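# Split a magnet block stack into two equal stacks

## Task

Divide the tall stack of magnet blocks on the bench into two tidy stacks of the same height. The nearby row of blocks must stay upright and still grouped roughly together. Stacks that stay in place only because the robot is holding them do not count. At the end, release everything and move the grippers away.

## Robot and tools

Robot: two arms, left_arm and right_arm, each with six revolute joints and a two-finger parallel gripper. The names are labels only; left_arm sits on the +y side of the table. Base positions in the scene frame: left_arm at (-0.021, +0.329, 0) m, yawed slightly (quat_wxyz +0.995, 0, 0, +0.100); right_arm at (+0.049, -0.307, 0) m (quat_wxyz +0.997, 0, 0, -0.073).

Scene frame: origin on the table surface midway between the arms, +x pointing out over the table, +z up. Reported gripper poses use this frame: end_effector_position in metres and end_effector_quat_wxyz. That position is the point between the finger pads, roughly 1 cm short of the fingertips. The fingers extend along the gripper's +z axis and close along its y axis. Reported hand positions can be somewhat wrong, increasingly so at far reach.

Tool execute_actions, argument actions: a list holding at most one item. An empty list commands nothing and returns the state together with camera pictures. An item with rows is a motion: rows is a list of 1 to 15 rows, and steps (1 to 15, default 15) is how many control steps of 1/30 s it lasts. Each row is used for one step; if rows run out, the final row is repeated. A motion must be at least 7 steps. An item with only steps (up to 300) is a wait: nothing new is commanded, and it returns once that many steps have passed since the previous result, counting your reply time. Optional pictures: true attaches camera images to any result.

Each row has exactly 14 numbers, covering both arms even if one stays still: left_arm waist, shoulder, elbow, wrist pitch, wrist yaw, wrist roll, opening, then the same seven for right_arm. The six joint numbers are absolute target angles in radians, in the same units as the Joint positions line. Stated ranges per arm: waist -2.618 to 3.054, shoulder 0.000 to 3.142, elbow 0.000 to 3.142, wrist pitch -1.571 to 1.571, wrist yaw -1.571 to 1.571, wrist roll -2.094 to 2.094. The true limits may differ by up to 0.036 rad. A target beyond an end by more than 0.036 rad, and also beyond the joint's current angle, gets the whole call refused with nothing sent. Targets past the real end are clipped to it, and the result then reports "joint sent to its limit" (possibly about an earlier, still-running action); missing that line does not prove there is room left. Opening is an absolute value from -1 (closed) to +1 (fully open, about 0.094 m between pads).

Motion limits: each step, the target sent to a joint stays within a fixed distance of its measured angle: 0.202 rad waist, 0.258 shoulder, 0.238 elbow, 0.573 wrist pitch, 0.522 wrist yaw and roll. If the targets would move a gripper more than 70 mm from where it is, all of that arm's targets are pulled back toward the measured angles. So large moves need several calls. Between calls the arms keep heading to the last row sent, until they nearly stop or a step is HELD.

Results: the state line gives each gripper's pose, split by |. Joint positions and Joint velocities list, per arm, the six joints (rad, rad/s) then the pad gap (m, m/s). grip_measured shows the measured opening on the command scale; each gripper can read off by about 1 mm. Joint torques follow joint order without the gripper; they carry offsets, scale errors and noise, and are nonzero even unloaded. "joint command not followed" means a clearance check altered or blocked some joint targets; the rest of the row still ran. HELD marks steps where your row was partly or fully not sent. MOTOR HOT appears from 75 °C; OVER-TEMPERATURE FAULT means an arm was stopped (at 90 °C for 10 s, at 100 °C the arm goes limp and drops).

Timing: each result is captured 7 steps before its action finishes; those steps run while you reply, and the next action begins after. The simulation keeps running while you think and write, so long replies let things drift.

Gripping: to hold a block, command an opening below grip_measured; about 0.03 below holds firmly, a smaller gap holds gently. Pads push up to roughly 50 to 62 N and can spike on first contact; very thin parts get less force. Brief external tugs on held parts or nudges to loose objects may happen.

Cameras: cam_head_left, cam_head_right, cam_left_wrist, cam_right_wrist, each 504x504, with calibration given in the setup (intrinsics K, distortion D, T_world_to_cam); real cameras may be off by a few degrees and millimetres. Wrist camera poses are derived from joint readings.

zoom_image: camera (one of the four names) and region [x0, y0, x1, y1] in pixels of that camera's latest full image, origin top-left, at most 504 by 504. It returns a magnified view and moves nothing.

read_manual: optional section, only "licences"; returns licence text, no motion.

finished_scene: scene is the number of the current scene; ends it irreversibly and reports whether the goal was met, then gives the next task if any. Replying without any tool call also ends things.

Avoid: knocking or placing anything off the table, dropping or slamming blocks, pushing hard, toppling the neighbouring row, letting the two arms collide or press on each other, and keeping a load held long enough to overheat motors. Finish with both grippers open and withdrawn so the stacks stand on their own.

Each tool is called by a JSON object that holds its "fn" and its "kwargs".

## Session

{"fn": "execute_actions", "kwargs": {"actions": []}}

Scene clock: 0.00 s of 4600.00 s.
left_arm: end_effector_position=(+0.2646, +0.3593, +0.1458) grip_measured=+1.000 end_effector_quat_wxyz=(+0.146, +0.906, -0.398, +0.010) | right_arm: end_effector_position=(+0.3419, -0.3952, +0.2884) grip_measured=+1.000 end_effector_quat_wxyz=(+0.635, +0.048, +0.744, +0.202)
Joint positions: left_arm=[ 0.053  1.775  1.569 -1.534  0.242 -2.041  0.094] | right_arm=[-0.683  0.908  0.658  0.021 -1.061  0.171  0.094]
Joint velocities: left_arm=[-0.012 -0.012 -0.007  0.022  0.007  0.022  0.   ] | right_arm=[-0.007 -0.007 -0.007 -0.022 -0.037 -0.007  0.   ]
Joint torques (N m, as the arm reports them, + toward a larger angle): no reading
camera_calibration (this result's frames):
cam_left_wrist: T_world_to_cam=[[0.546872, 0.788796, -0.280592, -0.378586], [0.562613, -0.0980518, 0.820885, -0.220902], [0.619999, -0.606784, -0.497409, 0.230638], [0, 0, 0, 1]] pos_world=[0.188325, 0.416915, 0.189828]
cam_right_wrist: T_world_to_cam=[[0.12338, -0.728116, -0.674259, -0.131961], [-0.684326, 0.429629, -0.589167, 0.620247], [0.718663, 0.534104, -0.445261, 0.194762], [0, 0, 0, 1]] pos_world=[0.300764, -0.466582, 0.363173]

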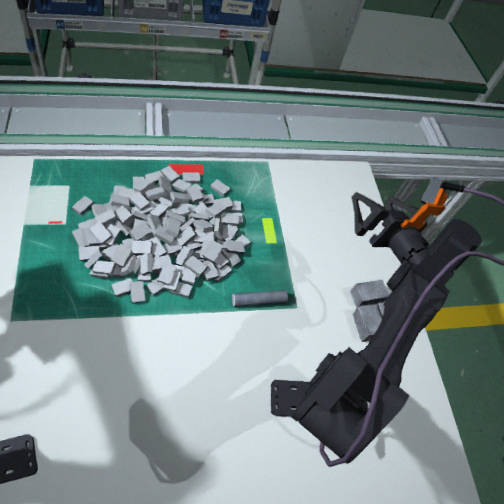

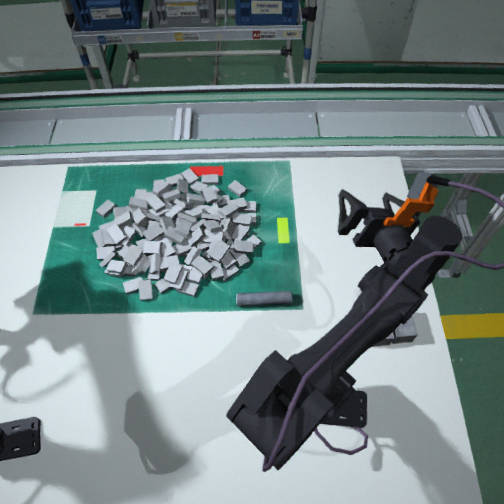

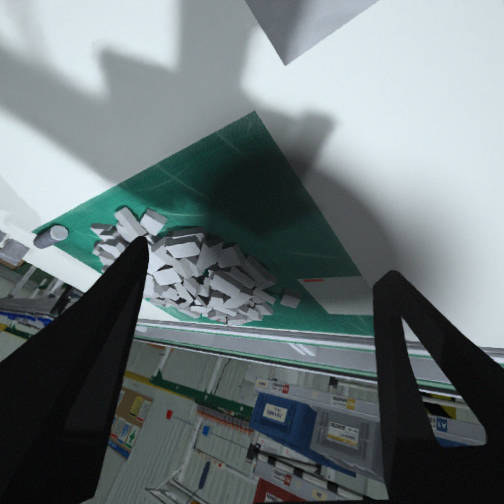

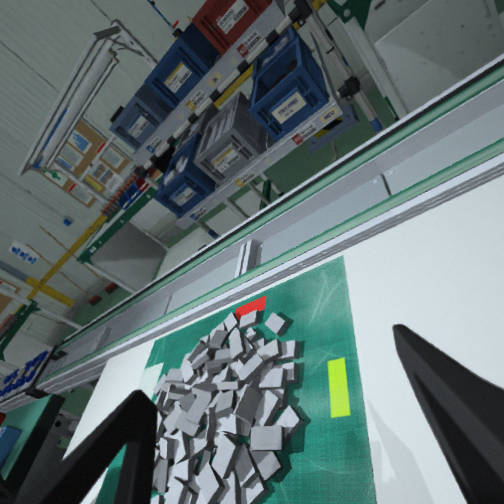

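{"fn": "zoom_image", "kwargs": {"camera": "cam_head_left", "region": [330, 260, 430, 360]}}

{"fn": "zoom_image", "kwargs": {"camera": "cam_head_right", "region": [350, 280, 450, 380]}}

{"fn": "zoom_image", "kwargs": {"camera": "cam_left_wrist", "region": [220, 0, 400, 90]}}

{"fn": "zoom_image", "kwargs": {"camera": "cam_left_wrist", "region": [0, 200, 90, 290]}}

Region (330, 260, 430, 360) of cam_head_left's 504x504 image, scaled by 5.040, with more detail than that image has.

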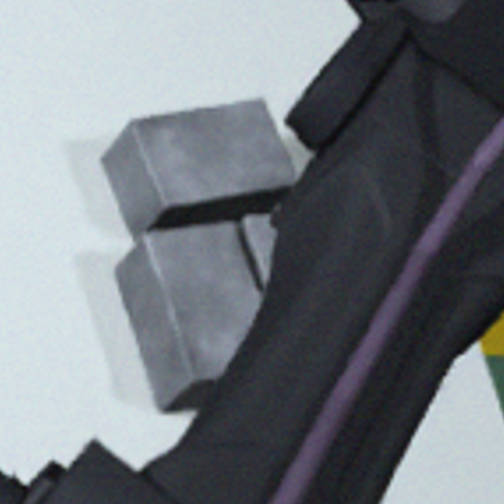

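Region (350, 280, 450, 380) of cam_head_right's 504x504 image, scaled by 5.040, with more detail than that image has.

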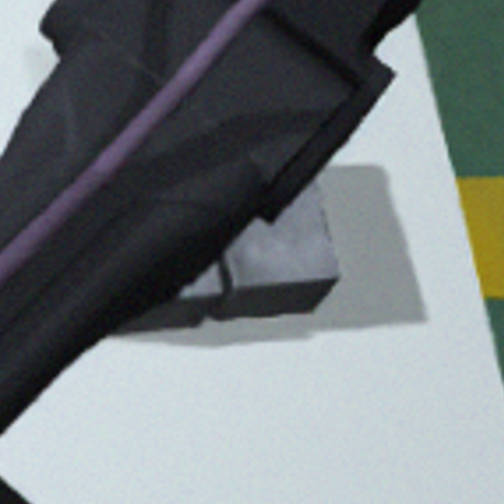

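Region (220, 0, 400, 90) of cam_left_wrist's 504x504 image, scaled by 2.800, with more detail than that image has.

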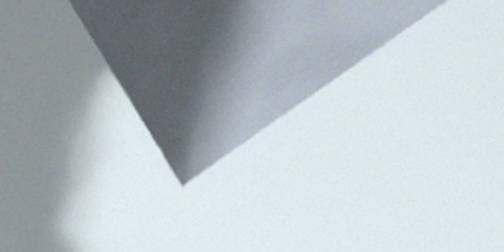

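Region (0, 200, 90, 290) of cam_left_wrist's 504x504 image, scaled by 5.600, with more detail than that image has.

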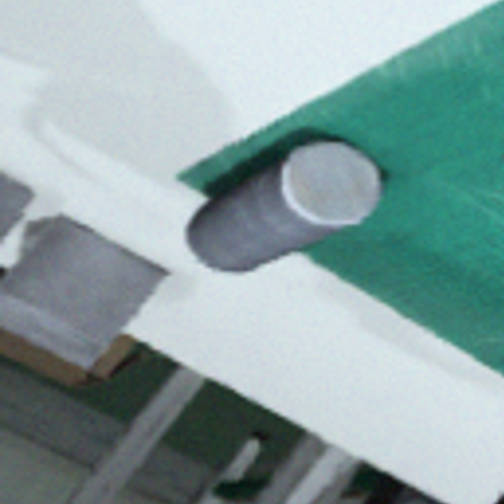

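{"fn": "execute_actions", "kwargs": {"actions": [{"rows":[
[0.053,1.765,1.568,-1.530,0.231,-1.987,0.998,-0.683,0.908,0.658,0.021,-1.061,0.171,1],
[0.053,1.755,1.566,-1.529,0.224,-1.930,0.993,-0.683,0.908,0.658,0.021,-1.061,0.171,1],
[0.053,1.747,1.562,-1.527,0.217,-1.863,0.985,-0.683,0.908,0.658,0.021,-1.061,0.171,1],
[0.053,1.740,1.557,-1.525,0.209,-1.788,0.974,-0.683,0.908,0.658,0.021,-1.061,0.171,1],
[0.053,1.732,1.551,-1.523,0.200,-1.706,0.960,-0.683,0.908,0.658,0.021,-1.061,0.171,1],
[0.053,1.722,1.543,-1.519,0.190,-1.616,0.943,-0.683,0.908,0.658,0.021,-1.061,0.171,1],
[0.053,1.711,1.534,-1.516,0.179,-1.520,0.923,-0.683,0.908,0.658,0.021,-1.061,0.171,1],
[0.053,1.698,1.525,-1.512,0.168,-1.419,0.901,-0.683,0.908,0.658,0.021,-1.061,0.171,1],
[0.053,1.684,1.514,-1.507,0.156,-1.314,0.876,-0.683,0.908,0.658,0.021,-1.061,0.171,1],
[0.053,1.669,1.502,-1.503,0.144,-1.205,0.85,-0.683,0.908,0.658,0.021,-1.061,0.171,1],
[0.053,1.653,1.489,-1.497,0.132,-1.093,0.822,-0.683,0.908,0.658,0.021,-1.061,0.171,1],
[0.053,1.636,1.476,-1.492,0.119,-0.980,0.793,-0.683,0.908,0.658,0.021,-1.061,0.171,1],
[0.053,1.618,1.462,-1.486,0.107,-0.867,0.762,-0.683,0.908,0.658,0.021,-1.061,0.171,1],
[0.053,1.601,1.449,-1.481,0.094,-0.754,0.731,-0.683,0.908,0.658,0.021,-1.061,0.171,1],
[0.053,1.583,1.435,-1.475,0.082,-0.643,0.7,-0.683,0.908,0.658,0.021,-1.061,0.171,1]],"steps":15}]}}

{"fn": "execute_actions", "kwargs": {"actions": [{"rows":[
[0.053,1.564,1.420,-1.469,0.070,-0.535,0.669,-0.683,0.908,0.658,0.021,-1.061,0.171,1],
[0.053,1.547,1.407,-1.464,0.058,-0.430,0.638,-0.683,0.908,0.658,0.021,-1.061,0.171,1],
[0.053,1.529,1.393,-1.458,0.047,-0.330,0.607,-0.683,0.908,0.658,0.021,-1.061,0.171,1],
[0.053,1.512,1.380,-1.453,0.037,-0.235,0.578,-0.683,0.908,0.658,0.021,-1.061,0.171,1],
[0.053,1.496,1.367,-1.448,0.027,-0.146,0.55,-0.683,0.908,0.658,0.021,-1.061,0.171,1],
[0.053,1.481,1.355,-1.443,0.018,-0.065,0.524,-0.683,0.908,0.658,0.021,-1.061,0.171,1],
[0.053,1.467,1.344,-1.438,0.010,0.009,0.499,-0.683,0.908,0.658,0.021,-1.061,0.171,1],
[0.053,1.454,1.335,-1.434,0.003,0.074,0.477,-0.683,0.908,0.658,0.021,-1.061,0.171,1],
[0.053,1.443,1.326,-1.431,-0.004,0.130,0.457,-0.683,0.908,0.658,0.021,-1.061,0.171,1],
[0.053,1.433,1.318,-1.427,-0.009,0.176,0.440,-0.683,0.908,0.658,0.021,-1.061,0.171,1],
[0.053,1.425,1.312,-1.425,-0.013,0.212,0.426,-0.683,0.908,0.658,0.021,-1.061,0.171,1]],"steps":11}]}}

{"fn": "execute_actions", "kwargs": {"actions": [{"rows":[
[0.053,1.418,1.307,-1.423,-0.016,0.238,0.415,-0.683,0.908,0.658,0.021,-1.061,0.171,1],
[0.053,1.414,1.303,-1.421,-0.017,0.253,0.407,-0.683,0.908,0.658,0.021,-1.061,0.171,1],
[0.053,1.411,1.301,-1.420,-0.018,0.258,0.402,-0.683,0.908,0.658,0.021,-1.061,0.171,1],
[0.053,1.410,1.300,-1.420,-0.017,0.251,0.4,-0.683,0.908,0.658,0.021,-1.061,0.171,1],
[0.053,1.410,1.300,-1.420,-0.015,0.234,0.4,-0.683,0.908,0.658,0.021,-1.061,0.171,1],
[0.053,1.410,1.300,-1.420,-0.012,0.207,0.4,-0.683,0.908,0.658,0.021,-1.061,0.171,1],
[0.053,1.410,1.300,-1.420,-0.008,0.169,0.4,-0.683,0.908,0.658,0.021,-1.061,0.171,1]],"steps":7}]}}

{"fn": "execute_actions", "kwargs": {"actions": [{"steps":16}], "pictures": true}}

Scene clock: 6.40 s of 4600.00 s.
left_arm: end_effector_position=(+0.2617, +0.3639, +0.1477) grip_measured=+0.913 end_effector_quat_wxyz=(+0.123, +0.831, -0.541, +0.031) | right_arm: end_effector_position=(+0.3419, -0.3952, +0.2884) grip_measured=+1.000 end_effector_quat_wxyz=(+0.635, +0.048, +0.744, +0.202)
Joint positions: left_arm=[ 0.053  1.745  1.549 -1.517  0.212 -1.719  0.09 ] | right_arm=[-0.683  0.908  0.658  0.021 -1.061  0.171  0.094]
Joint velocities: left_arm=[ 0.002 -0.33  -0.247  0.095 -0.256  2.015 -0.018] | right_arm=[ 0.022 -0.002 -0.002 -0.007  0.051  0.066  0.   ]
Joint torques (N m, as the arm reports them, + toward a larger angle): left_arm=[ 0.14 -8.84  5.67  0.03  0.02 -0.02] | right_arm=[-0.03 -1.92  7.9   1.24 -0.15  0.02]
Steps of this call (steps 1 to 90: nothing new was sent; then 3.13 s passed at rest; steps 91 to 98: the first 8 steps of this action). Readings (joint positions):
91: left_arm=[0.053 1.775 1.569 -1.533 0.242 -2.033] | right_arm=[-0.683 0.908 0.658 0.021 -1.061 0.171]
92: left_arm=[0.053 1.775 1.569 -1.533 0.241 -2.015] | right_arm=[-0.683 0.908 0.658 0.021 -1.061 0.171]
94: left_arm=[0.053 1.774 1.569 -1.531 0.235 -1.951] | right_arm=[-0.683 0.908 0.658 0.021 -1.061 0.171]
98: the state above

Scene clock: 6.77 s of 4600.00 s.
left_arm: end_effector_position=(+0.2279, +0.3761, +0.1582) grip_measured=+0.593 end_effector_quat_wxyz=(-0.041, -0.449, +0.891, -0.041) | right_arm: end_effector_position=(+0.3419, -0.3952, +0.2884) grip_measured=+1.000 end_effector_quat_wxyz=(+0.635, +0.048, +0.744, +0.202)
Joint positions: left_arm=[ 0.053  1.562  1.412 -1.484  0.097 -0.678  0.075] | right_arm=[-0.683  0.908  0.658  0.021 -1.061  0.171  0.094]
Joint velocities: left_arm=[-0.027 -0.496 -0.383  0.11  -0.374  2.777 -0.025] | right_arm=[ 0.017 -0.007 -0.002  0.066  0.007 -0.007  0.   ]
Joint torques (N m, as the arm reports them, + toward a larger angle): left_arm=[ 0.09 -6.67  5.89  0.43 -0.05 -0.03] | right_arm=[-0.05 -1.98  7.85  1.21 -0.14  0.02]
Steps of this call (steps 1 to 7: the last 7 steps of your previous action; steps 8 to 11: the first 4 steps of this action). Readings (joint positions):
8: left_arm=[0.053 1.616 1.453 -1.494 0.131 -0.979] | right_arm=[-0.683 0.908 0.658 0.021 -1.061 0.171]
9: left_arm=[0.053 1.598 1.439 -1.491 0.120 -0.878] | right_arm=[-0.683 0.908 0.658 0.021 -1.061 0.171]
11: the state above

Scene clock: 7.00 s of 4600.00 s.
left_arm: end_effector_position=(+0.2094, +0.3838, +0.1613) grip_measured=+0.435 end_effector_quat_wxyz=(-0.007, -0.161, +0.987, -0.015) | right_arm: end_effector_position=(+0.3419, -0.3952, +0.2884) grip_measured=+1.000 end_effector_quat_wxyz=(+0.635, +0.048, +0.744, +0.202)
Joint positions: left_arm=[ 0.053  1.46   1.334 -1.461  0.029 -0.07   0.067] | right_arm=[-0.683  0.908  0.658  0.021 -1.061  0.171  0.094]
Joint velocities: left_arm=[-0.002 -0.286 -0.237  0.139 -0.227  1.868 -0.014] | right_arm=[-0.012 -0.007  0.012 -0.051 -0.037  0.007  0.   ]
Joint torques (N m, as the arm reports them, + toward a larger angle): left_arm=[ 0.   -5.73  6.03  0.66 -0.09  0.04] | right_arm=[-0.03 -1.9   7.88  1.23 -0.15  0.03]
Kept back: the last 7 steps of this action.
Steps of this call (steps 1 to 7: the last 7 steps of your previous action). Readings (joint positions):
1: left_arm=[0.053 1.544 1.398 -1.480 0.086 -0.578] | right_arm=[-0.683 0.908 0.658 0.021 -1.061 0.171]
2: left_arm=[0.053 1.527 1.385 -1.476 0.075 -0.479] | right_arm=[-0.683 0.908 0.658 0.021 -1.061 0.171]
4: left_arm=[0.053 1.497 1.362 -1.470 0.055 -0.296] | right_arm=[-0.683 0.908 0.658 0.021 -1.061 0.171]
7: the state above

Scene clock: 7.53 s of 4600.00 s.
left_arm: end_effector_position=(+0.2061, +0.3883, +0.1614) grip_measured=+0.403 end_effector_quat_wxyz=(+0.003, -0.045, +0.999, +0.001) | right_arm: end_effector_position=(+0.3419, -0.3952, +0.2884) grip_measured=+1.000 end_effector_quat_wxyz=(+0.635, +0.048, +0.744, +0.202)
Joint positions: left_arm=[ 0.053  1.431  1.309 -1.443 -0.     0.162  0.066] | right_arm=[-0.683  0.908  0.658  0.021 -1.061  0.171  0.094]
Joint velocities: left_arm=[ 0.002  0.007 -0.002  0.007 -0.022  0.022 -0.   ] | right_arm=[ 0.007 -0.002 -0.022 -0.051 -0.066 -0.022  0.   ]
Joint torques (N m, as the arm reports them, + toward a larger angle): left_arm=[ 0.08 -5.75  5.92  0.71 -0.08  0.09] | right_arm=[-0.05 -1.94  7.84  1.23 -0.15  0.03]
Kept back: nothing.
Steps of this call (steps 1 to 7: the last 7 steps of your previous action; steps 8 to 16: the robot went on to your last target). Readings (joint positions):
1: left_arm=[0.053 1.451 1.327 -1.459 0.022 -0.010] | right_arm=[-0.683 0.908 0.658 0.021 -1.061 0.171]
2: left_arm=[0.053 1.443 1.321 -1.457 0.016 0.041] | right_arm=[-0.683 0.908 0.658 0.021 -1.061 0.171]
4: left_arm=[0.053 1.434 1.313 -1.454 0.007 0.116] | right_arm=[-0.683 0.908 0.658 0.021 -1.061 0.171]
8: left_arm=[0.053 1.431 1.310 -1.448 0.001 0.158] | right_arm=[-0.683 0.908 0.658 0.021 -1.061 0.171]
16: the state above
camera_calibration (this result's frames):
cam_left_wrist: T_world_to_cam=[[0.316747, -0.94851, 0.00106512, 0.311439], [-0.555814, -0.184699, 0.810529, 0.0679143], [-0.768598, -0.257324, -0.585697, 0.457081], [0, 0, 0, 1]] pos_world=[0.290412, 0.425564, 0.212333]
cam_right_wrist: T_world_to_cam=[[0.12338, -0.728116, -0.674259, -0.131961], [-0.684326, 0.429629, -0.589167, 0.620247], [0.718663, 0.534104, -0.445261, 0.194762], [0, 0, 0, 1]] pos_world=[0.300764, -0.466582, 0.363173]

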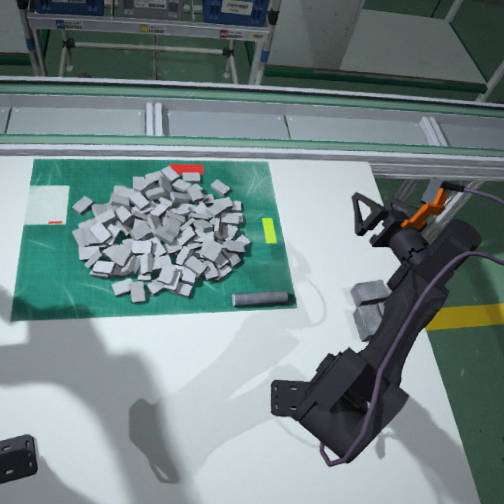

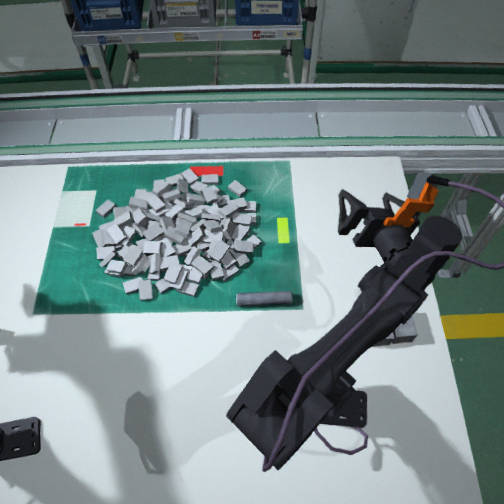

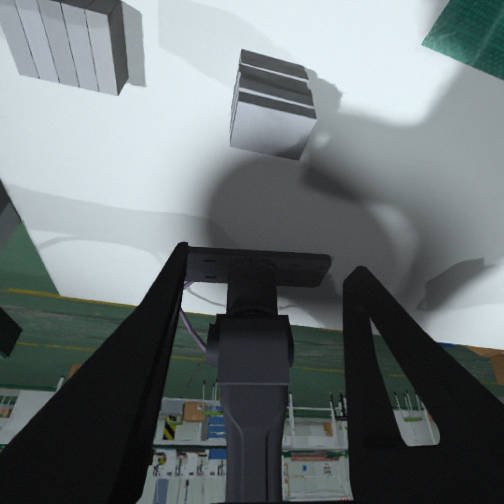

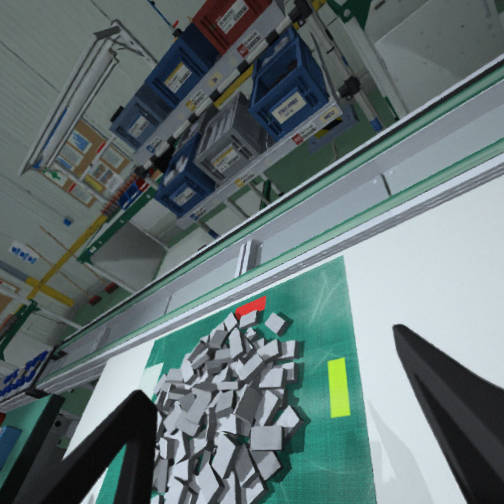

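{"fn": "execute_actions", "kwargs": {"actions": []}}

Scene clock: 8.77 s of 4600.00 s.
left_arm: end_effector_position=(+0.2064, +0.3884, +0.1614) grip_measured=+0.403 end_effector_quat_wxyz=(+0.004, -0.045, +0.999, +0.001) | right_arm: end_effector_position=(+0.3419, -0.3952, +0.2884) grip_measured=+1.000 end_effector_quat_wxyz=(+0.635, +0.048, +0.744, +0.202)
Joint positions: left_arm=[ 0.053  1.431  1.309 -1.441 -0.     0.163  0.066] | right_arm=[-0.683  0.908  0.658  0.021 -1.061  0.171  0.094]
Joint velocities: left_arm=[-0.012  0.002  0.002 -0.007  0.022  0.007  0.   ] | right_arm=[-0.007  0.007 -0.022 -0.022  0.007  0.037  0.   ]
Joint torques (N m, as the arm reports them, + toward a larger angle): left_arm=[ 0.02 -5.8   5.91  0.69 -0.08  0.07] | right_arm=[-0.06 -1.93  7.87  1.23 -0.15  0.01]
Kept back: nothing.
Steps of this call (steps 1 to 15: the robot went on to your last target; steps 16 to 37: nothing new was sent). Readings (joint positions):
1: left_arm=[0.053 1.431 1.309 -1.442 -0.000 0.162] | right_arm=[-0.683 0.908 0.658 0.021 -1.061 0.171]
2: left_arm=[0.053 1.431 1.309 -1.442 -0.000 0.162] | right_arm=[-0.683 0.908 0.658 0.021 -1.061 0.171]
4: left_arm=[0.053 1.431 1.309 -1.442 -0.000 0.162] | right_arm=[-0.683 0.908 0.658 0.021 -1.061 0.171]
8: left_arm=[0.053 1.431 1.309 -1.442 -0.000 0.163] | right_arm=[-0.683 0.908 0.658 0.021 -1.061 0.171]
37: the state above
All arms were judged still, so your last target was given up. Only a new action makes them travel on or press farther. Fingers that are still opening or closing keep moving.
camera_calibration (this result's frames):
cam_left_wrist: T_world_to_cam=[[0.316022, -0.948751, 0.00113877, 0.311651], [-0.556851, -0.184511, 0.80986, 0.0683281], [-0.768145, -0.256567, -0.586622, 0.457074], [0, 0, 0, 1]] pos_world=[0.290659, 0.425556, 0.212439]
cam_right_wrist: T_world_to_cam=[[0.12338, -0.728116, -0.674259, -0.131961], [-0.684326, 0.429629, -0.589167, 0.620247], [0.718663, 0.534104, -0.445261, 0.194762], [0, 0, 0, 1]] pos_world=[0.300764, -0.466582, 0.363173]

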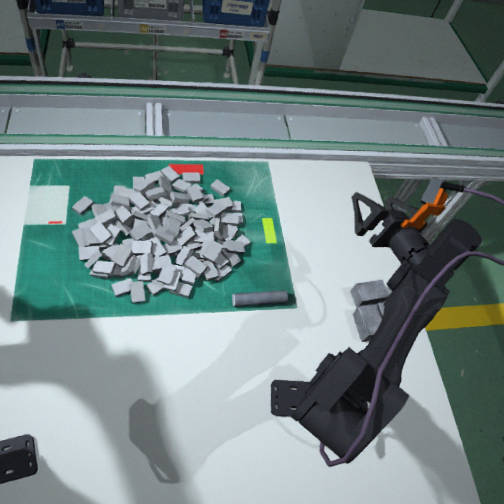

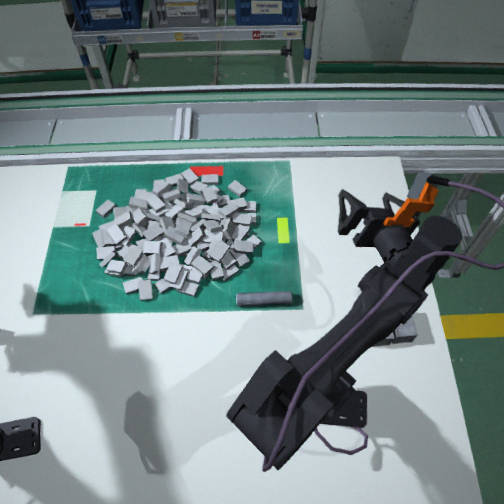

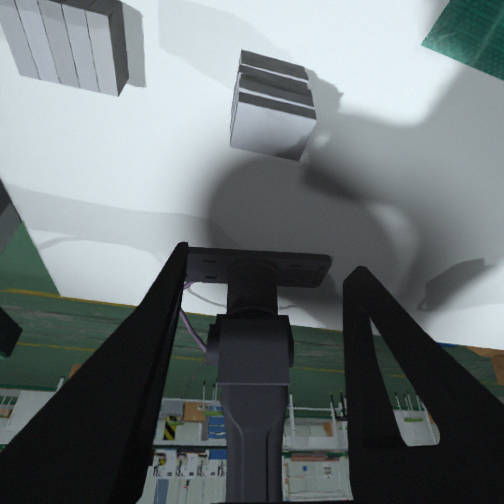

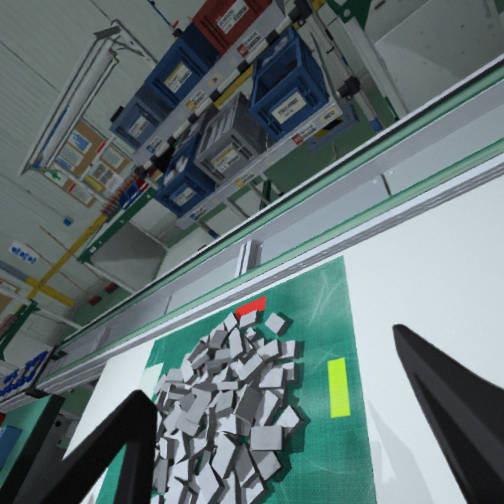

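{"fn": "zoom_image", "kwargs": {"camera": "cam_left_wrist", "region": [200, 30, 350, 180]}}

{"fn": "zoom_image", "kwargs": {"camera": "cam_head_left", "region": [320, 250, 440, 370]}}

Region (200, 30, 350, 180) of cam_left_wrist's 504x504 image, scaled by 3.360, with more detail than that image has.

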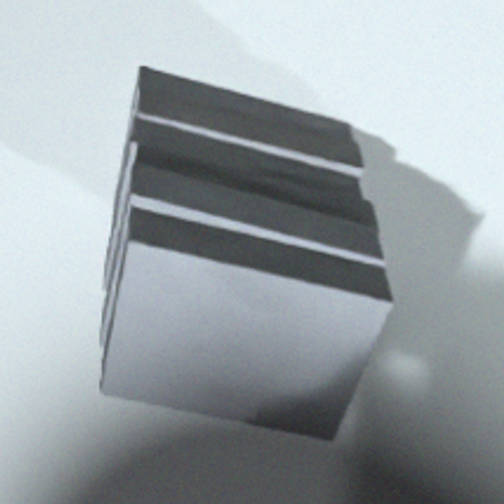

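Region (320, 250, 440, 370) of cam_head_left's 504x504 image, scaled by 4.200, with more detail than that image has.

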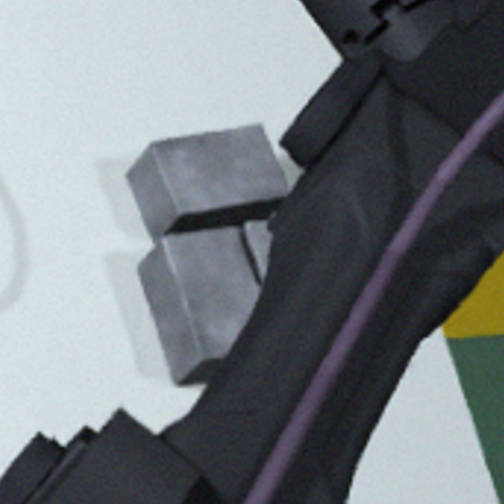

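{"fn": "zoom_image", "kwargs": {"camera": "cam_left_wrist", "region": [270, 50, 340, 130]}}

{"fn": "zoom_image", "kwargs": {"camera": "cam_left_wrist", "region": [215, 40, 285, 120]}}

Region (270, 50, 340, 130) of cam_left_wrist's 504x504 image, scaled by 6.300, with more detail than that image has; it fills the left 441 columns of this view, and the rest is white.

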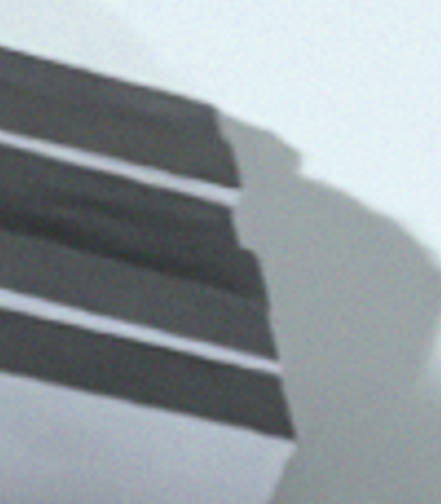

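Region (215, 40, 285, 120) of cam_left_wrist's 504x504 image, scaled by 6.300, with more detail than that image has; it fills the left 441 columns of this view, and the rest is white.

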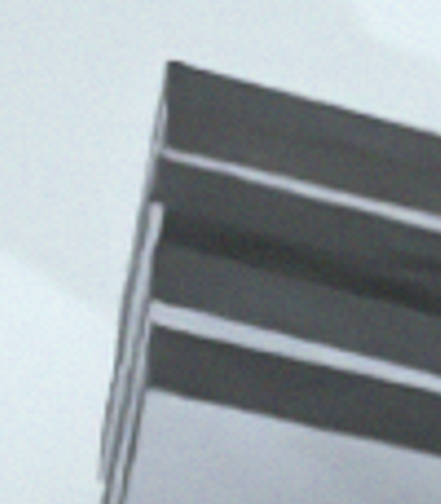

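{"fn": "execute_actions", "kwargs": {"actions": [{"rows": [[0.052,1.416,1.300,-1.408,-0.008,0.166,0.39,-0.683,0.908,0.658,0.021,-1.061,0.171,1],[0.051,1.422,1.295,-1.390,-0.008,0.163,0.38,-0.683,0.908,0.658,0.021,-1.061,0.171,1],[0.050,1.427,1.286,-1.366,-0.008,0.160,0.37,-0.683,0.908,0.658,0.021,-1.061,0.171,1],[0.049,1.430,1.273,-1.344,-0.008,0.158,0.36,-0.683,0.908,0.658,0.021,-1.061,0.171,1],[0.048,1.431,1.257,-1.321,-0.008,0.156,0.35,-0.683,0.908,0.658,0.021,-1.061,0.171,1],[0.047,1.432,1.238,-1.295,-0.008,0.154,0.34,-0.683,0.908,0.658,0.021,-1.061,0.171,1],[0.046,1.433,1.216,-1.266,-0.008,0.153,0.33,-0.683,0.908,0.658,0.021,-1.061,0.171,1],[0.045,1.434,1.192,-1.235,-0.008,0.152,0.32,-0.683,0.908,0.658,0.021,-1.061,0.171,1],[0.045,1.435,1.166,-1.203,-0.008,0.152,0.31,-0.683,0.908,0.658,0.021,-1.061,0.171,1],[0.045,1.436,1.139,-1.169,-0.008,0.152,0.30,-0.683,0.908,0.658,0.021,-1.061,0.171,1],[0.045,1.4375,1.112,-1.136,-0.008,0.152,0.30,-0.683,0.908,0.658,0.021,-1.061,0.171,1],[0.045,1.440,1.0845,-1.106,-0.008,0.152,0.30,-0.683,0.908,0.658,0.021,-1.061,0.171,1],[0.045,1.4435,1.058,-1.076,-0.008,0.152,0.30,-0.683,0.908,0.658,0.021,-1.061,0.171,1],[0.045,1.448,1.033,-1.048,-0.008,0.152,0.30,-0.683,0.908,0.658,0.021,-1.061,0.171,1],[0.045,1.453,1.009,-1.022,-0.008,0.152,0.30,-0.683,0.908,0.658,0.021,-1.061,0.171,1]], "steps": 15}]}}

{"fn": "execute_actions", "kwargs": {"actions": [{"rows": [[0.045,1.4587,0.9865,-0.998,-0.008,0.152,0.29,-0.683,0.908,0.658,0.021,-1.061,0.171,1],[0.045,1.4645,0.9665,-0.978,-0.008,0.152,0.28,-0.683,0.908,0.658,0.021,-1.061,0.171,1],[0.045,1.471,0.9485,-0.961,-0.008,0.152,0.27,-0.683,0.908,0.658,0.021,-1.061,0.171,1],[0.045,1.4765,0.933,-0.950,-0.008,0.152,0.26,-0.683,0.908,0.658,0.021,-1.061,0.171,1],[0.045,1.482,0.9205,-0.942,-0.008,0.152,0.25,-0.683,0.908,0.658,0.021,-1.061,0.171,1],[0.045,1.486,0.9105,-0.940,-0.008,0.152,0.24,-0.683,0.908,0.658,0.021,-1.061,0.171,1],[0.045,1.4895,0.9035,-0.942,-0.008,0.152,0.23,-0.683,0.908,0.658,0.021,-1.061,0.171,1],[0.045,1.4913,0.8995,-0.948,-0.008,0.152,0.22,-0.683,0.908,0.658,0.021,-1.061,0.171,1],[0.045,1.492,0.898,-0.954,-0.008,0.152,0.21,-0.683,0.908,0.658,0.021,-1.061,0.171,1],[0.045,1.492,0.898,-0.958,-0.008,0.152,0.20,-0.683,0.908,0.658,0.021,-1.061,0.171,1]], "steps": 10}]}}

{"fn": "execute_actions", "kwargs": {"actions": [{"steps": 14}], "pictures": true}}

Scene clock: 16.43 s of 4600.00 s.
left_arm: end_effector_position=(+0.2153, +0.3908, +0.1444) grip_measured=+0.327 end_effector_quat_wxyz=(+0.019, -0.046, +0.999, +0.004) | right_arm: end_effector_position=(+0.3419, -0.3952, +0.2884) grip_measured=+1.000 end_effector_quat_wxyz=(+0.635, +0.048, +0.744, +0.202)
Joint positions: left_arm=[ 0.053  1.431  1.241 -1.342 -0.001  0.161  0.062] | right_arm=[-0.683  0.908  0.658  0.021 -1.061  0.171  0.094]
Joint velocities: left_arm=[-0.007 -0.007 -0.623  0.681 -0.051 -0.037 -0.009] | right_arm=[ 0.017 -0.007  0.002 -0.007 -0.022 -0.007  0.   ]
Joint torques (N m, as the arm reports them, + toward a larger angle): left_arm=[-0.62 -4.    5.87  0.57 -0.07 -0.06] | right_arm=[-0.03 -1.96  7.89  1.24 -0.15  0.03]
Steps of this call (steps 1 to 90: nothing new was sent; then 4.40 s passed at rest; steps 91 to 98: the first 8 steps of this action). Readings (joint positions):
91: left_arm=[0.053 1.431 1.309 -1.441 -0.001 0.163] | right_arm=[-0.683 0.908 0.658 0.021 -1.061 0.171]
92: left_arm=[0.053 1.431 1.309 -1.437 -0.001 0.163] | right_arm=[-0.683 0.908 0.658 0.021 -1.061 0.171]
94: left_arm=[0.053 1.431 1.302 -1.417 -0.001 0.163] | right_arm=[-0.683 0.908 0.658 0.021 -1.061 0.171]
98: the state above

Scene clock: 16.77 s of 4600.00 s.
left_arm: end_effector_position=(+0.2115, +0.3898, +0.0753) grip_measured=+0.277 end_effector_quat_wxyz=(+0.010, -0.047, +0.999, +0.003) | right_arm: end_effector_position=(+0.3419, -0.3952, +0.2884) grip_measured=+1.000 end_effector_quat_wxyz=(+0.635, +0.048, +0.744, +0.202)
Joint positions: left_arm=[ 0.053  1.456  0.988 -1.081 -0.001  0.159  0.06 ] | right_arm=[-0.683  0.908  0.658  0.021 -1.061  0.171  0.094]
Joint velocities: left_arm=[-0.007  0.188 -0.598  0.711  0.051  0.022 -0.009] | right_arm=[-0.007 -0.012 -0.022  0.037  0.022 -0.022  0.   ]
Joint torques (N m, as the arm reports them, + toward a larger angle): left_arm=[-0.57 -4.18  6.48  0.68 -0.07 -0.07] | right_arm=[-0.04 -1.93  7.91  1.24 -0.13  0.03]
Steps of this call (steps 1 to 7: the last 7 steps of your previous action; steps 8 to 10: the first 3 steps of this action). Readings (joint positions):
8: left_arm=[0.053 1.443 1.033 -1.130 -0.001 0.159] | right_arm=[-0.683 0.908 0.658 0.021 -1.061 0.171]
9: left_arm=[0.053 1.450 1.009 -1.104 -0.001 0.159] | right_arm=[-0.683 0.908 0.658 0.021 -1.061 0.171]
10: the state above

Scene clock: 17.23 s of 4600.00 s.
left_arm: end_effector_position=(+0.2065, +0.3885, +0.0470) grip_measured=+0.203 end_effector_quat_wxyz=(-0.001, -0.047, +0.999, +0.000) | right_arm: end_effector_position=(+0.3419, -0.3952, +0.2884) grip_measured=+1.000 end_effector_quat_wxyz=(+0.635, +0.048, +0.744, +0.202)
Joint positions: left_arm=[ 0.053  1.492  0.903 -0.984 -0.001  0.158  0.056] | right_arm=[-0.683  0.908  0.658  0.021 -1.061  0.171  0.094]
Joint velocities: left_arm=[ 0.017 -0.002 -0.007  0.037 -0.066  0.022  0.001] | right_arm=[-0.012  0.002 -0.027  0.066 -0.007 -0.095  0.   ]
Joint torques (N m, as the arm reports them, + toward a larger angle): left_arm=[-0.53 -4.59  5.92  0.66 -0.08 -0.07] | right_arm=[-0.03 -1.91  7.91  1.23 -0.14  0.03]
Kept back: nothing.
Steps of this call (steps 1 to 7: the last 7 steps of your previous action; steps 8 to 14: the robot went on to your last target). Readings (joint positions):
1: left_arm=[0.053 1.464 0.968 -1.059 -0.001 0.158] | right_arm=[-0.683 0.908 0.658 0.021 -1.061 0.171]
2: left_arm=[0.053 1.471 0.950 -1.040 -0.001 0.158] | right_arm=[-0.683 0.908 0.658 0.021 -1.061 0.171]
4: left_arm=[0.053 1.483 0.924 -1.013 -0.001 0.158] | right_arm=[-0.683 0.908 0.658 0.021 -1.061 0.171]
8: left_arm=[0.053 1.492 0.903 -0.996 -0.001 0.158] | right_arm=[-0.683 0.908 0.658 0.021 -1.061 0.171]
14: the state above
camera_calibration (this result's frames):
cam_left_wrist: T_world_to_cam=[[0.320368, -0.947293, 0.0000385835, 0.310432], [-0.547825, -0.185238, 0.815828, 0.159194], [-0.772821, -0.261387, -0.578295, 0.392438], [0, 0, 0, 1]] pos_world=[0.291042, 0.426137, 0.0970582]
cam_right_wrist: T_world_to_cam=[[0.12338, -0.728116, -0.674259, -0.131961], [-0.684326, 0.429629, -0.589167, 0.620247], [0.718663, 0.534104, -0.445261, 0.194762], [0, 0, 0, 1]] pos_world=[0.300764, -0.466582, 0.363173]

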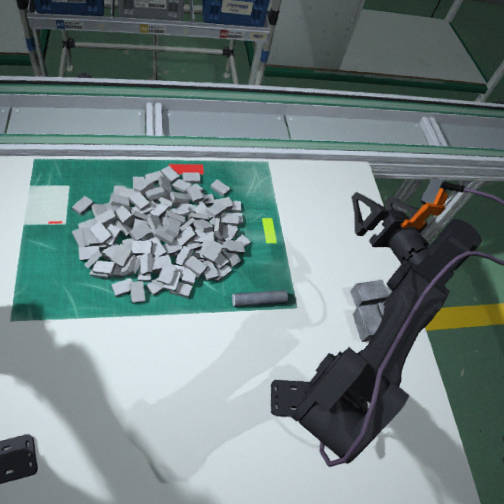

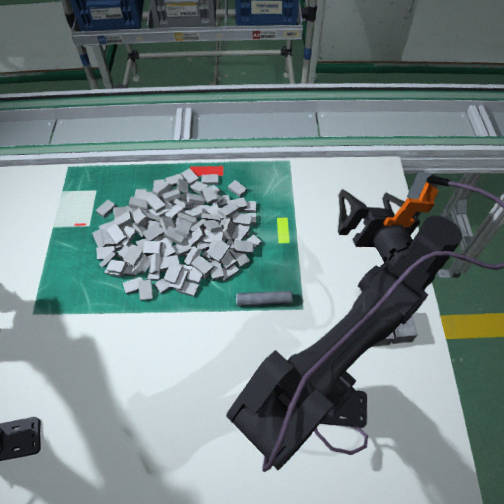

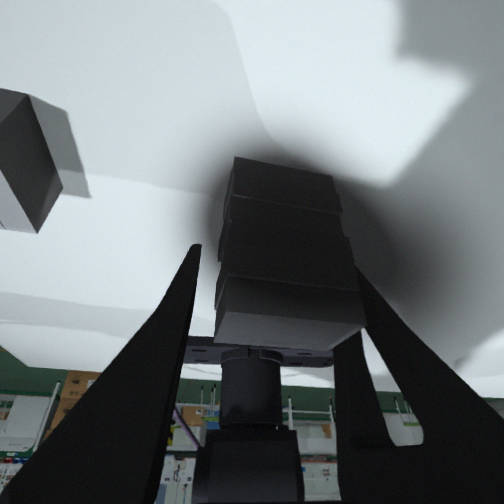

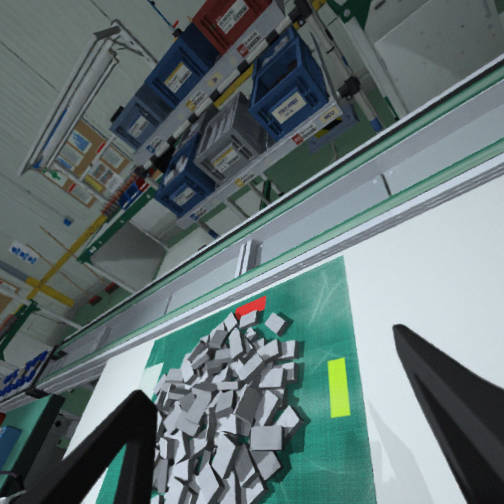

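{"fn": "zoom_image", "kwargs": {"camera": "cam_left_wrist", "region": [170, 140, 390, 360]}}

{"fn": "zoom_image", "kwargs": {"camera": "cam_left_wrist", "region": [175, 150, 275, 350]}}

Region (170, 140, 390, 360) of cam_left_wrist's 504x504 image, scaled by 2.291, with more detail than that image has.

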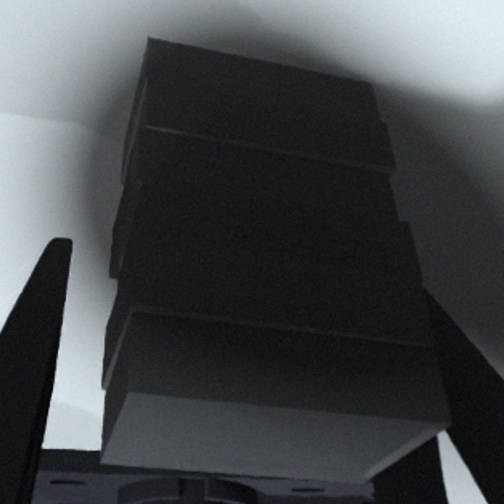

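Region (175, 150, 275, 350) of cam_left_wrist's 504x504 image, scaled by 2.520, with more detail than that image has.

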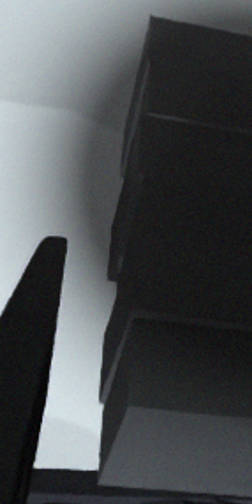

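{"fn": "execute_actions", "kwargs": {"actions": [{"rows": [[0.042,1.492,0.898,-0.956,-0.008,0.150,0.17,-0.683,0.908,0.658,0.021,-1.061,0.171,1],[0.040,1.492,0.898,-0.956,-0.008,0.149,0.135,-0.683,0.908,0.658,0.021,-1.061,0.171,1],[0.038,1.492,0.898,-0.956,-0.008,0.149,0.10,-0.683,0.908,0.658,0.021,-1.061,0.171,1],[0.037,1.492,0.898,-0.956,-0.008,0.149,0.07,-0.683,0.908,0.658,0.021,-1.061,0.171,1],[0.037,1.492,0.898,-0.956,-0.008,0.149,0.045,-0.683,0.908,0.658,0.021,-1.061,0.171,1],[0.037,1.491,0.900,-0.958,-0.008,0.149,0.022,-0.683,0.908,0.658,0.021,-1.061,0.171,1],[0.038,1.490,0.902,-0.960,-0.008,0.150,0.002,-0.683,0.908,0.658,0.021,-1.061,0.171,1],[0.040,1.489,0.904,-0.962,-0.008,0.151,-0.016,-0.683,0.908,0.658,0.021,-1.061,0.171,1],[0.042,1.488,0.906,-0.964,-0.008,0.152,-0.032,-0.683,0.908,0.658,0.021,-1.061,0.171,1],[0.043,1.487,0.908,-0.966,-0.008,0.153,-0.047,-0.683,0.908,0.658,0.021,-1.061,0.171,1],[0.044,1.486,0.910,-0.968,-0.008,0.154,-0.062,-0.683,0.908,0.658,0.021,-1.061,0.171,1],[0.044,1.485,0.912,-0.970,-0.008,0.154,-0.077,-0.683,0.908,0.658,0.021,-1.061,0.171,1],[0.044,1.483,0.915,-0.972,-0.008,0.154,-0.092,-0.683,0.908,0.658,0.021,-1.061,0.171,1],[0.044,1.481,0.918,-0.974,-0.008,0.154,-0.107,-0.683,0.908,0.658,0.021,-1.061,0.171,1],[0.044,1.479,0.921,-0.976,-0.008,0.154,-0.12,-0.683,0.908,0.658,0.021,-1.061,0.171,1]], "steps": 15}]}}

{"fn": "execute_actions", "kwargs": {"actions": [{"rows": [[0.044,1.476,0.925,-0.980,-0.008,0.154,-0.12,-0.683,0.908,0.658,0.021,-1.061,0.171,1],[0.044,1.473,0.930,-0.986,-0.008,0.154,-0.12,-0.683,0.908,0.658,0.021,-1.061,0.171,1],[0.044,1.469,0.936,-0.996,-0.008,0.154,-0.12,-0.683,0.908,0.658,0.021,-1.061,0.171,1],[0.044,1.465,0.942,-1.010,-0.008,0.154,-0.12,-0.683,0.908,0.658,0.021,-1.061,0.171,1],[0.044,1.462,0.949,-1.024,-0.008,0.154,-0.12,-0.683,0.908,0.658,0.021,-1.061,0.171,1],[0.044,1.459,0.956,-1.038,-0.008,0.154,-0.12,-0.683,0.908,0.658,0.021,-1.061,0.171,1],[0.044,1.456,0.963,-1.049,-0.008,0.154,-0.12,-0.683,0.908,0.658,0.021,-1.061,0.171,1],[0.044,1.453,0.970,-1.056,-0.008,0.154,-0.12,-0.683,0.908,0.658,0.021,-1.061,0.171,1],[0.044,1.450,0.976,-1.059,-0.008,0.154,-0.12,-0.683,0.908,0.658,0.021,-1.061,0.171,1],[0.044,1.448,0.980,-1.058,-0.008,0.154,-0.12,-0.683,0.908,0.658,0.021,-1.061,0.171,1],[0.044,1.446,0.9826,-1.054,-0.008,0.154,-0.12,-0.683,0.908,0.658,0.021,-1.061,0.171,1],[0.044,1.446,0.9826,-1.050,-0.008,0.154,-0.12,-0.683,0.908,0.658,0.021,-1.061,0.171,1]], "steps": 12}]}}

{"fn": "execute_actions", "kwargs": {"actions": [{"steps": 11}], "pictures": true}}

Scene clock: 21.57 s of 4600.00 s.
left_arm: end_effector_position=(+0.2081, +0.3876, +0.0470) grip_measured=-0.005 end_effector_quat_wxyz=(+0.001, -0.046, +0.999, +0.001) | right_arm: end_effector_position=(+0.3419, -0.3952, +0.2884) grip_measured=+1.000 end_effector_quat_wxyz=(+0.635, +0.048, +0.744, +0.202)
Joint positions: left_arm=[ 0.047  1.492  0.903 -0.978 -0.001  0.156  0.047] | right_arm=[-0.683  0.908  0.658  0.021 -1.061  0.171  0.094]
Joint velocities: left_arm=[-0.002 -0.007 -0.012  0.022 -0.007  0.022 -0.016] | right_arm=[-0.002 -0.012 -0.012 -0.007 -0.037  0.11   0.   ]
Joint torques (N m, as the arm reports them, + toward a larger angle): left_arm=[-0.54 -4.79  6.63  0.61 -0.08 -0.04] | right_arm=[-0.03 -1.92  7.85  1.24 -0.15  0.02]
Steps of this call (steps 1 to 30: the robot went on to your last target; steps 31 to 90: nothing new was sent; then 1.07 s passed at rest; steps 91 to 98: the first 8 steps of this action). Readings (joint positions):
91: left_arm=[0.053 1.492 0.903 -0.979 -0.001 0.158] | right_arm=[-0.683 0.908 0.658 0.021 -1.061 0.171]
92: left_arm=[0.053 1.492 0.903 -0.979 -0.001 0.157] | right_arm=[-0.683 0.908 0.658 0.021 -1.061 0.171]
94: left_arm=[0.051 1.492 0.903 -0.978 -0.001 0.156] | right_arm=[-0.683 0.908 0.658 0.021 -1.061 0.171]
98: the state above

Scene clock: 21.97 s of 4600.00 s.
left_arm: end_effector_position=(+0.2074, +0.3872, +0.0475) grip_measured=-0.101 end_effector_quat_wxyz=(-0.001, -0.046, +0.999, +0.000) | right_arm: end_effector_position=(+0.3419, -0.3952, +0.2884) grip_measured=+1.000 end_effector_quat_wxyz=(+0.635, +0.048, +0.744, +0.202)
Joint positions: left_arm=[ 0.047  1.492  0.905 -0.984 -0.     0.156  0.042] | right_arm=[-0.683  0.908  0.658  0.021 -1.061  0.171  0.094]
Joint velocities: left_arm=[ 0.002 -0.002  0.09  -0.227  0.022 -0.007 -0.   ] | right_arm=[-0.002 -0.007  0.017 -0.007  0.022 -0.007  0.   ]
Joint torques (N m, as the arm reports them, + toward a larger angle): left_arm=[-0.18 -6.85  9.98  0.34 -0.07 -0.01] | right_arm=[-0.07 -1.92  7.91  1.22 -0.16  0.01]
Steps of this call (steps 1 to 7: the last 7 steps of your previous action; steps 8 to 12: the first 5 steps of this action). Readings (joint positions):
8: left_arm=[0.047 1.492 0.903 -0.978 0.000 0.156] | right_arm=[-0.683 0.908 0.658 0.021 -1.061 0.171]
9: left_arm=[0.047 1.492 0.903 -0.978 0.000 0.156] | right_arm=[-0.683 0.908 0.658 0.021 -1.061 0.171]
11: left_arm=[0.047 1.492 0.903 -0.979 0.000 0.156] | right_arm=[-0.683 0.908 0.658 0.021 -1.061 0.171]
12: the state above

Scene clock: 22.33 s of 4600.00 s.
left_arm: end_effector_position=(+0.2101, +0.3880, +0.0624) grip_measured=-0.101 end_effector_quat_wxyz=(+0.005, -0.046, +0.999, +0.001) | right_arm: end_effector_position=(+0.3419, -0.3952, +0.2884) grip_measured=+1.000 end_effector_quat_wxyz=(+0.635, +0.048, +0.744, +0.202)
Joint positions: left_arm=[ 0.047  1.473  0.949 -1.037 -0.001  0.156  0.042] | right_arm=[-0.683  0.908  0.658  0.021 -1.061  0.171  0.094]
Joint velocities: left_arm=[ 0.012 -0.007 -0.012  0.022  0.022 -0.051  0.001] | right_arm=[-0.017 -0.007 -0.002  0.066 -0.051 -0.051  0.   ]
Joint torques (N m, as the arm reports them, + toward a larger angle): left_arm=[-0.28 -6.5   9.69  0.31 -0.08 -0.01] | right_arm=[-0.02 -1.94  7.88  1.23 -0.14  0.03]
Kept back: nothing.
Steps of this call (steps 1 to 7: the last 7 steps of your previous action; steps 8 to 11: the robot went on to your last target). Readings (joint positions):
1: left_arm=[0.047 1.492 0.908 -0.993 -0.000 0.156] | right_arm=[-0.683 0.908 0.658 0.021 -1.061 0.171]
2: left_arm=[0.047 1.492 0.914 -1.004 -0.000 0.156] | right_arm=[-0.683 0.908 0.658 0.021 -1.061 0.171]
4: left_arm=[0.047 1.491 0.926 -1.023 -0.000 0.156] | right_arm=[-0.683 0.908 0.658 0.021 -1.061 0.171]
8: left_arm=[0.047 1.477 0.945 -1.037 -0.001 0.156] | right_arm=[-0.683 0.908 0.658 0.021 -1.061 0.171]
11: the state above
camera_calibration (this result's frames):
cam_left_wrist: T_world_to_cam=[[0.317108, -0.948389, 0.00101313, 0.309869], [-0.55867, -0.185936, 0.808279, 0.151563], [-0.766375, -0.256878, -0.588799, 0.401564], [0, 0, 0, 1]] pos_world=[0.29416, 0.42521, 0.113622]
cam_right_wrist: T_world_to_cam=[[0.12338, -0.728116, -0.674259, -0.131961], [-0.684326, 0.429629, -0.589167, 0.620247], [0.718663, 0.534104, -0.445261, 0.194762], [0, 0, 0, 1]] pos_world=[0.300764, -0.466582, 0.363173]

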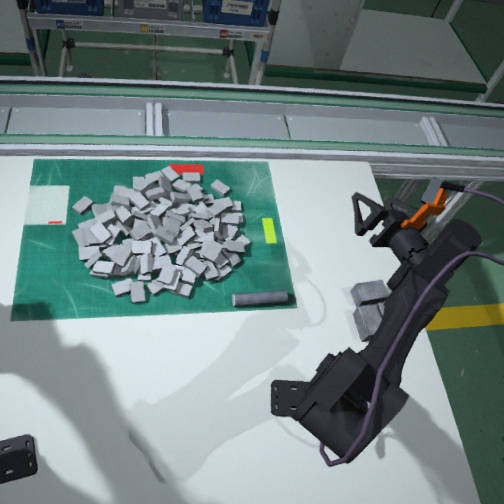

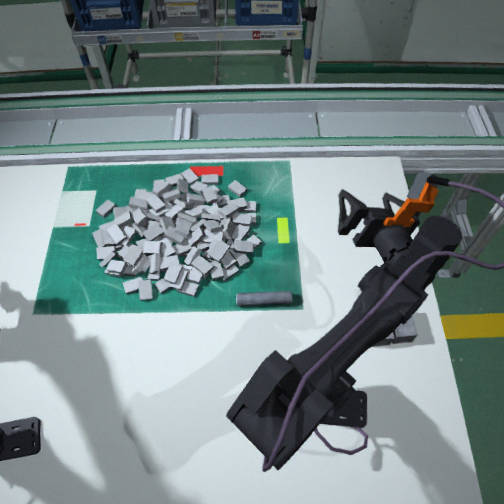

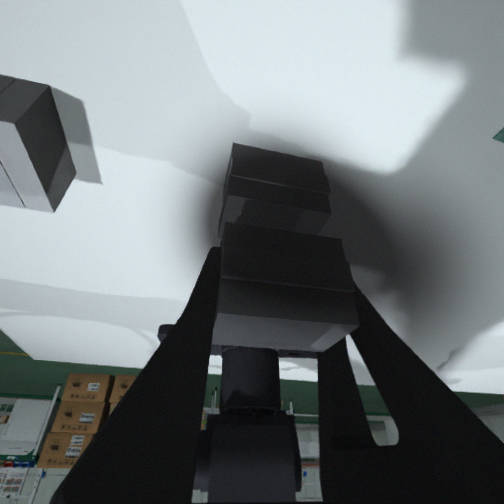

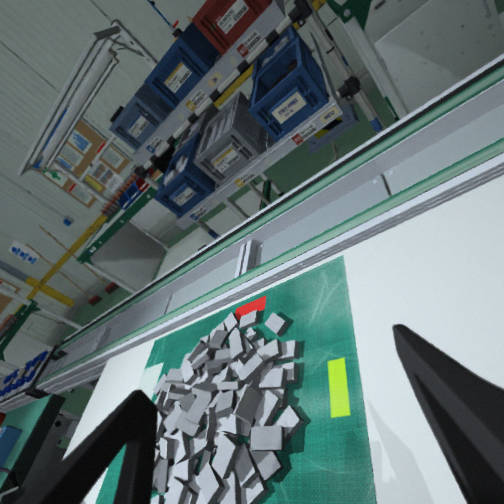

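{"fn": "zoom_image", "kwargs": {"camera": "cam_left_wrist", "region": [170, 130, 400, 360]}}

Region (170, 130, 400, 360) of cam_left_wrist's 504x504 image, scaled by 2.191, with more detail than that image has.

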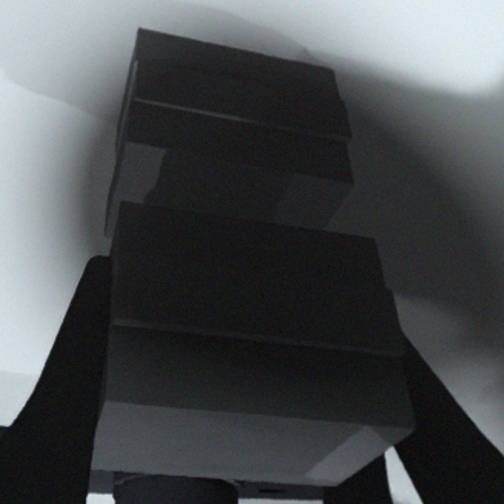

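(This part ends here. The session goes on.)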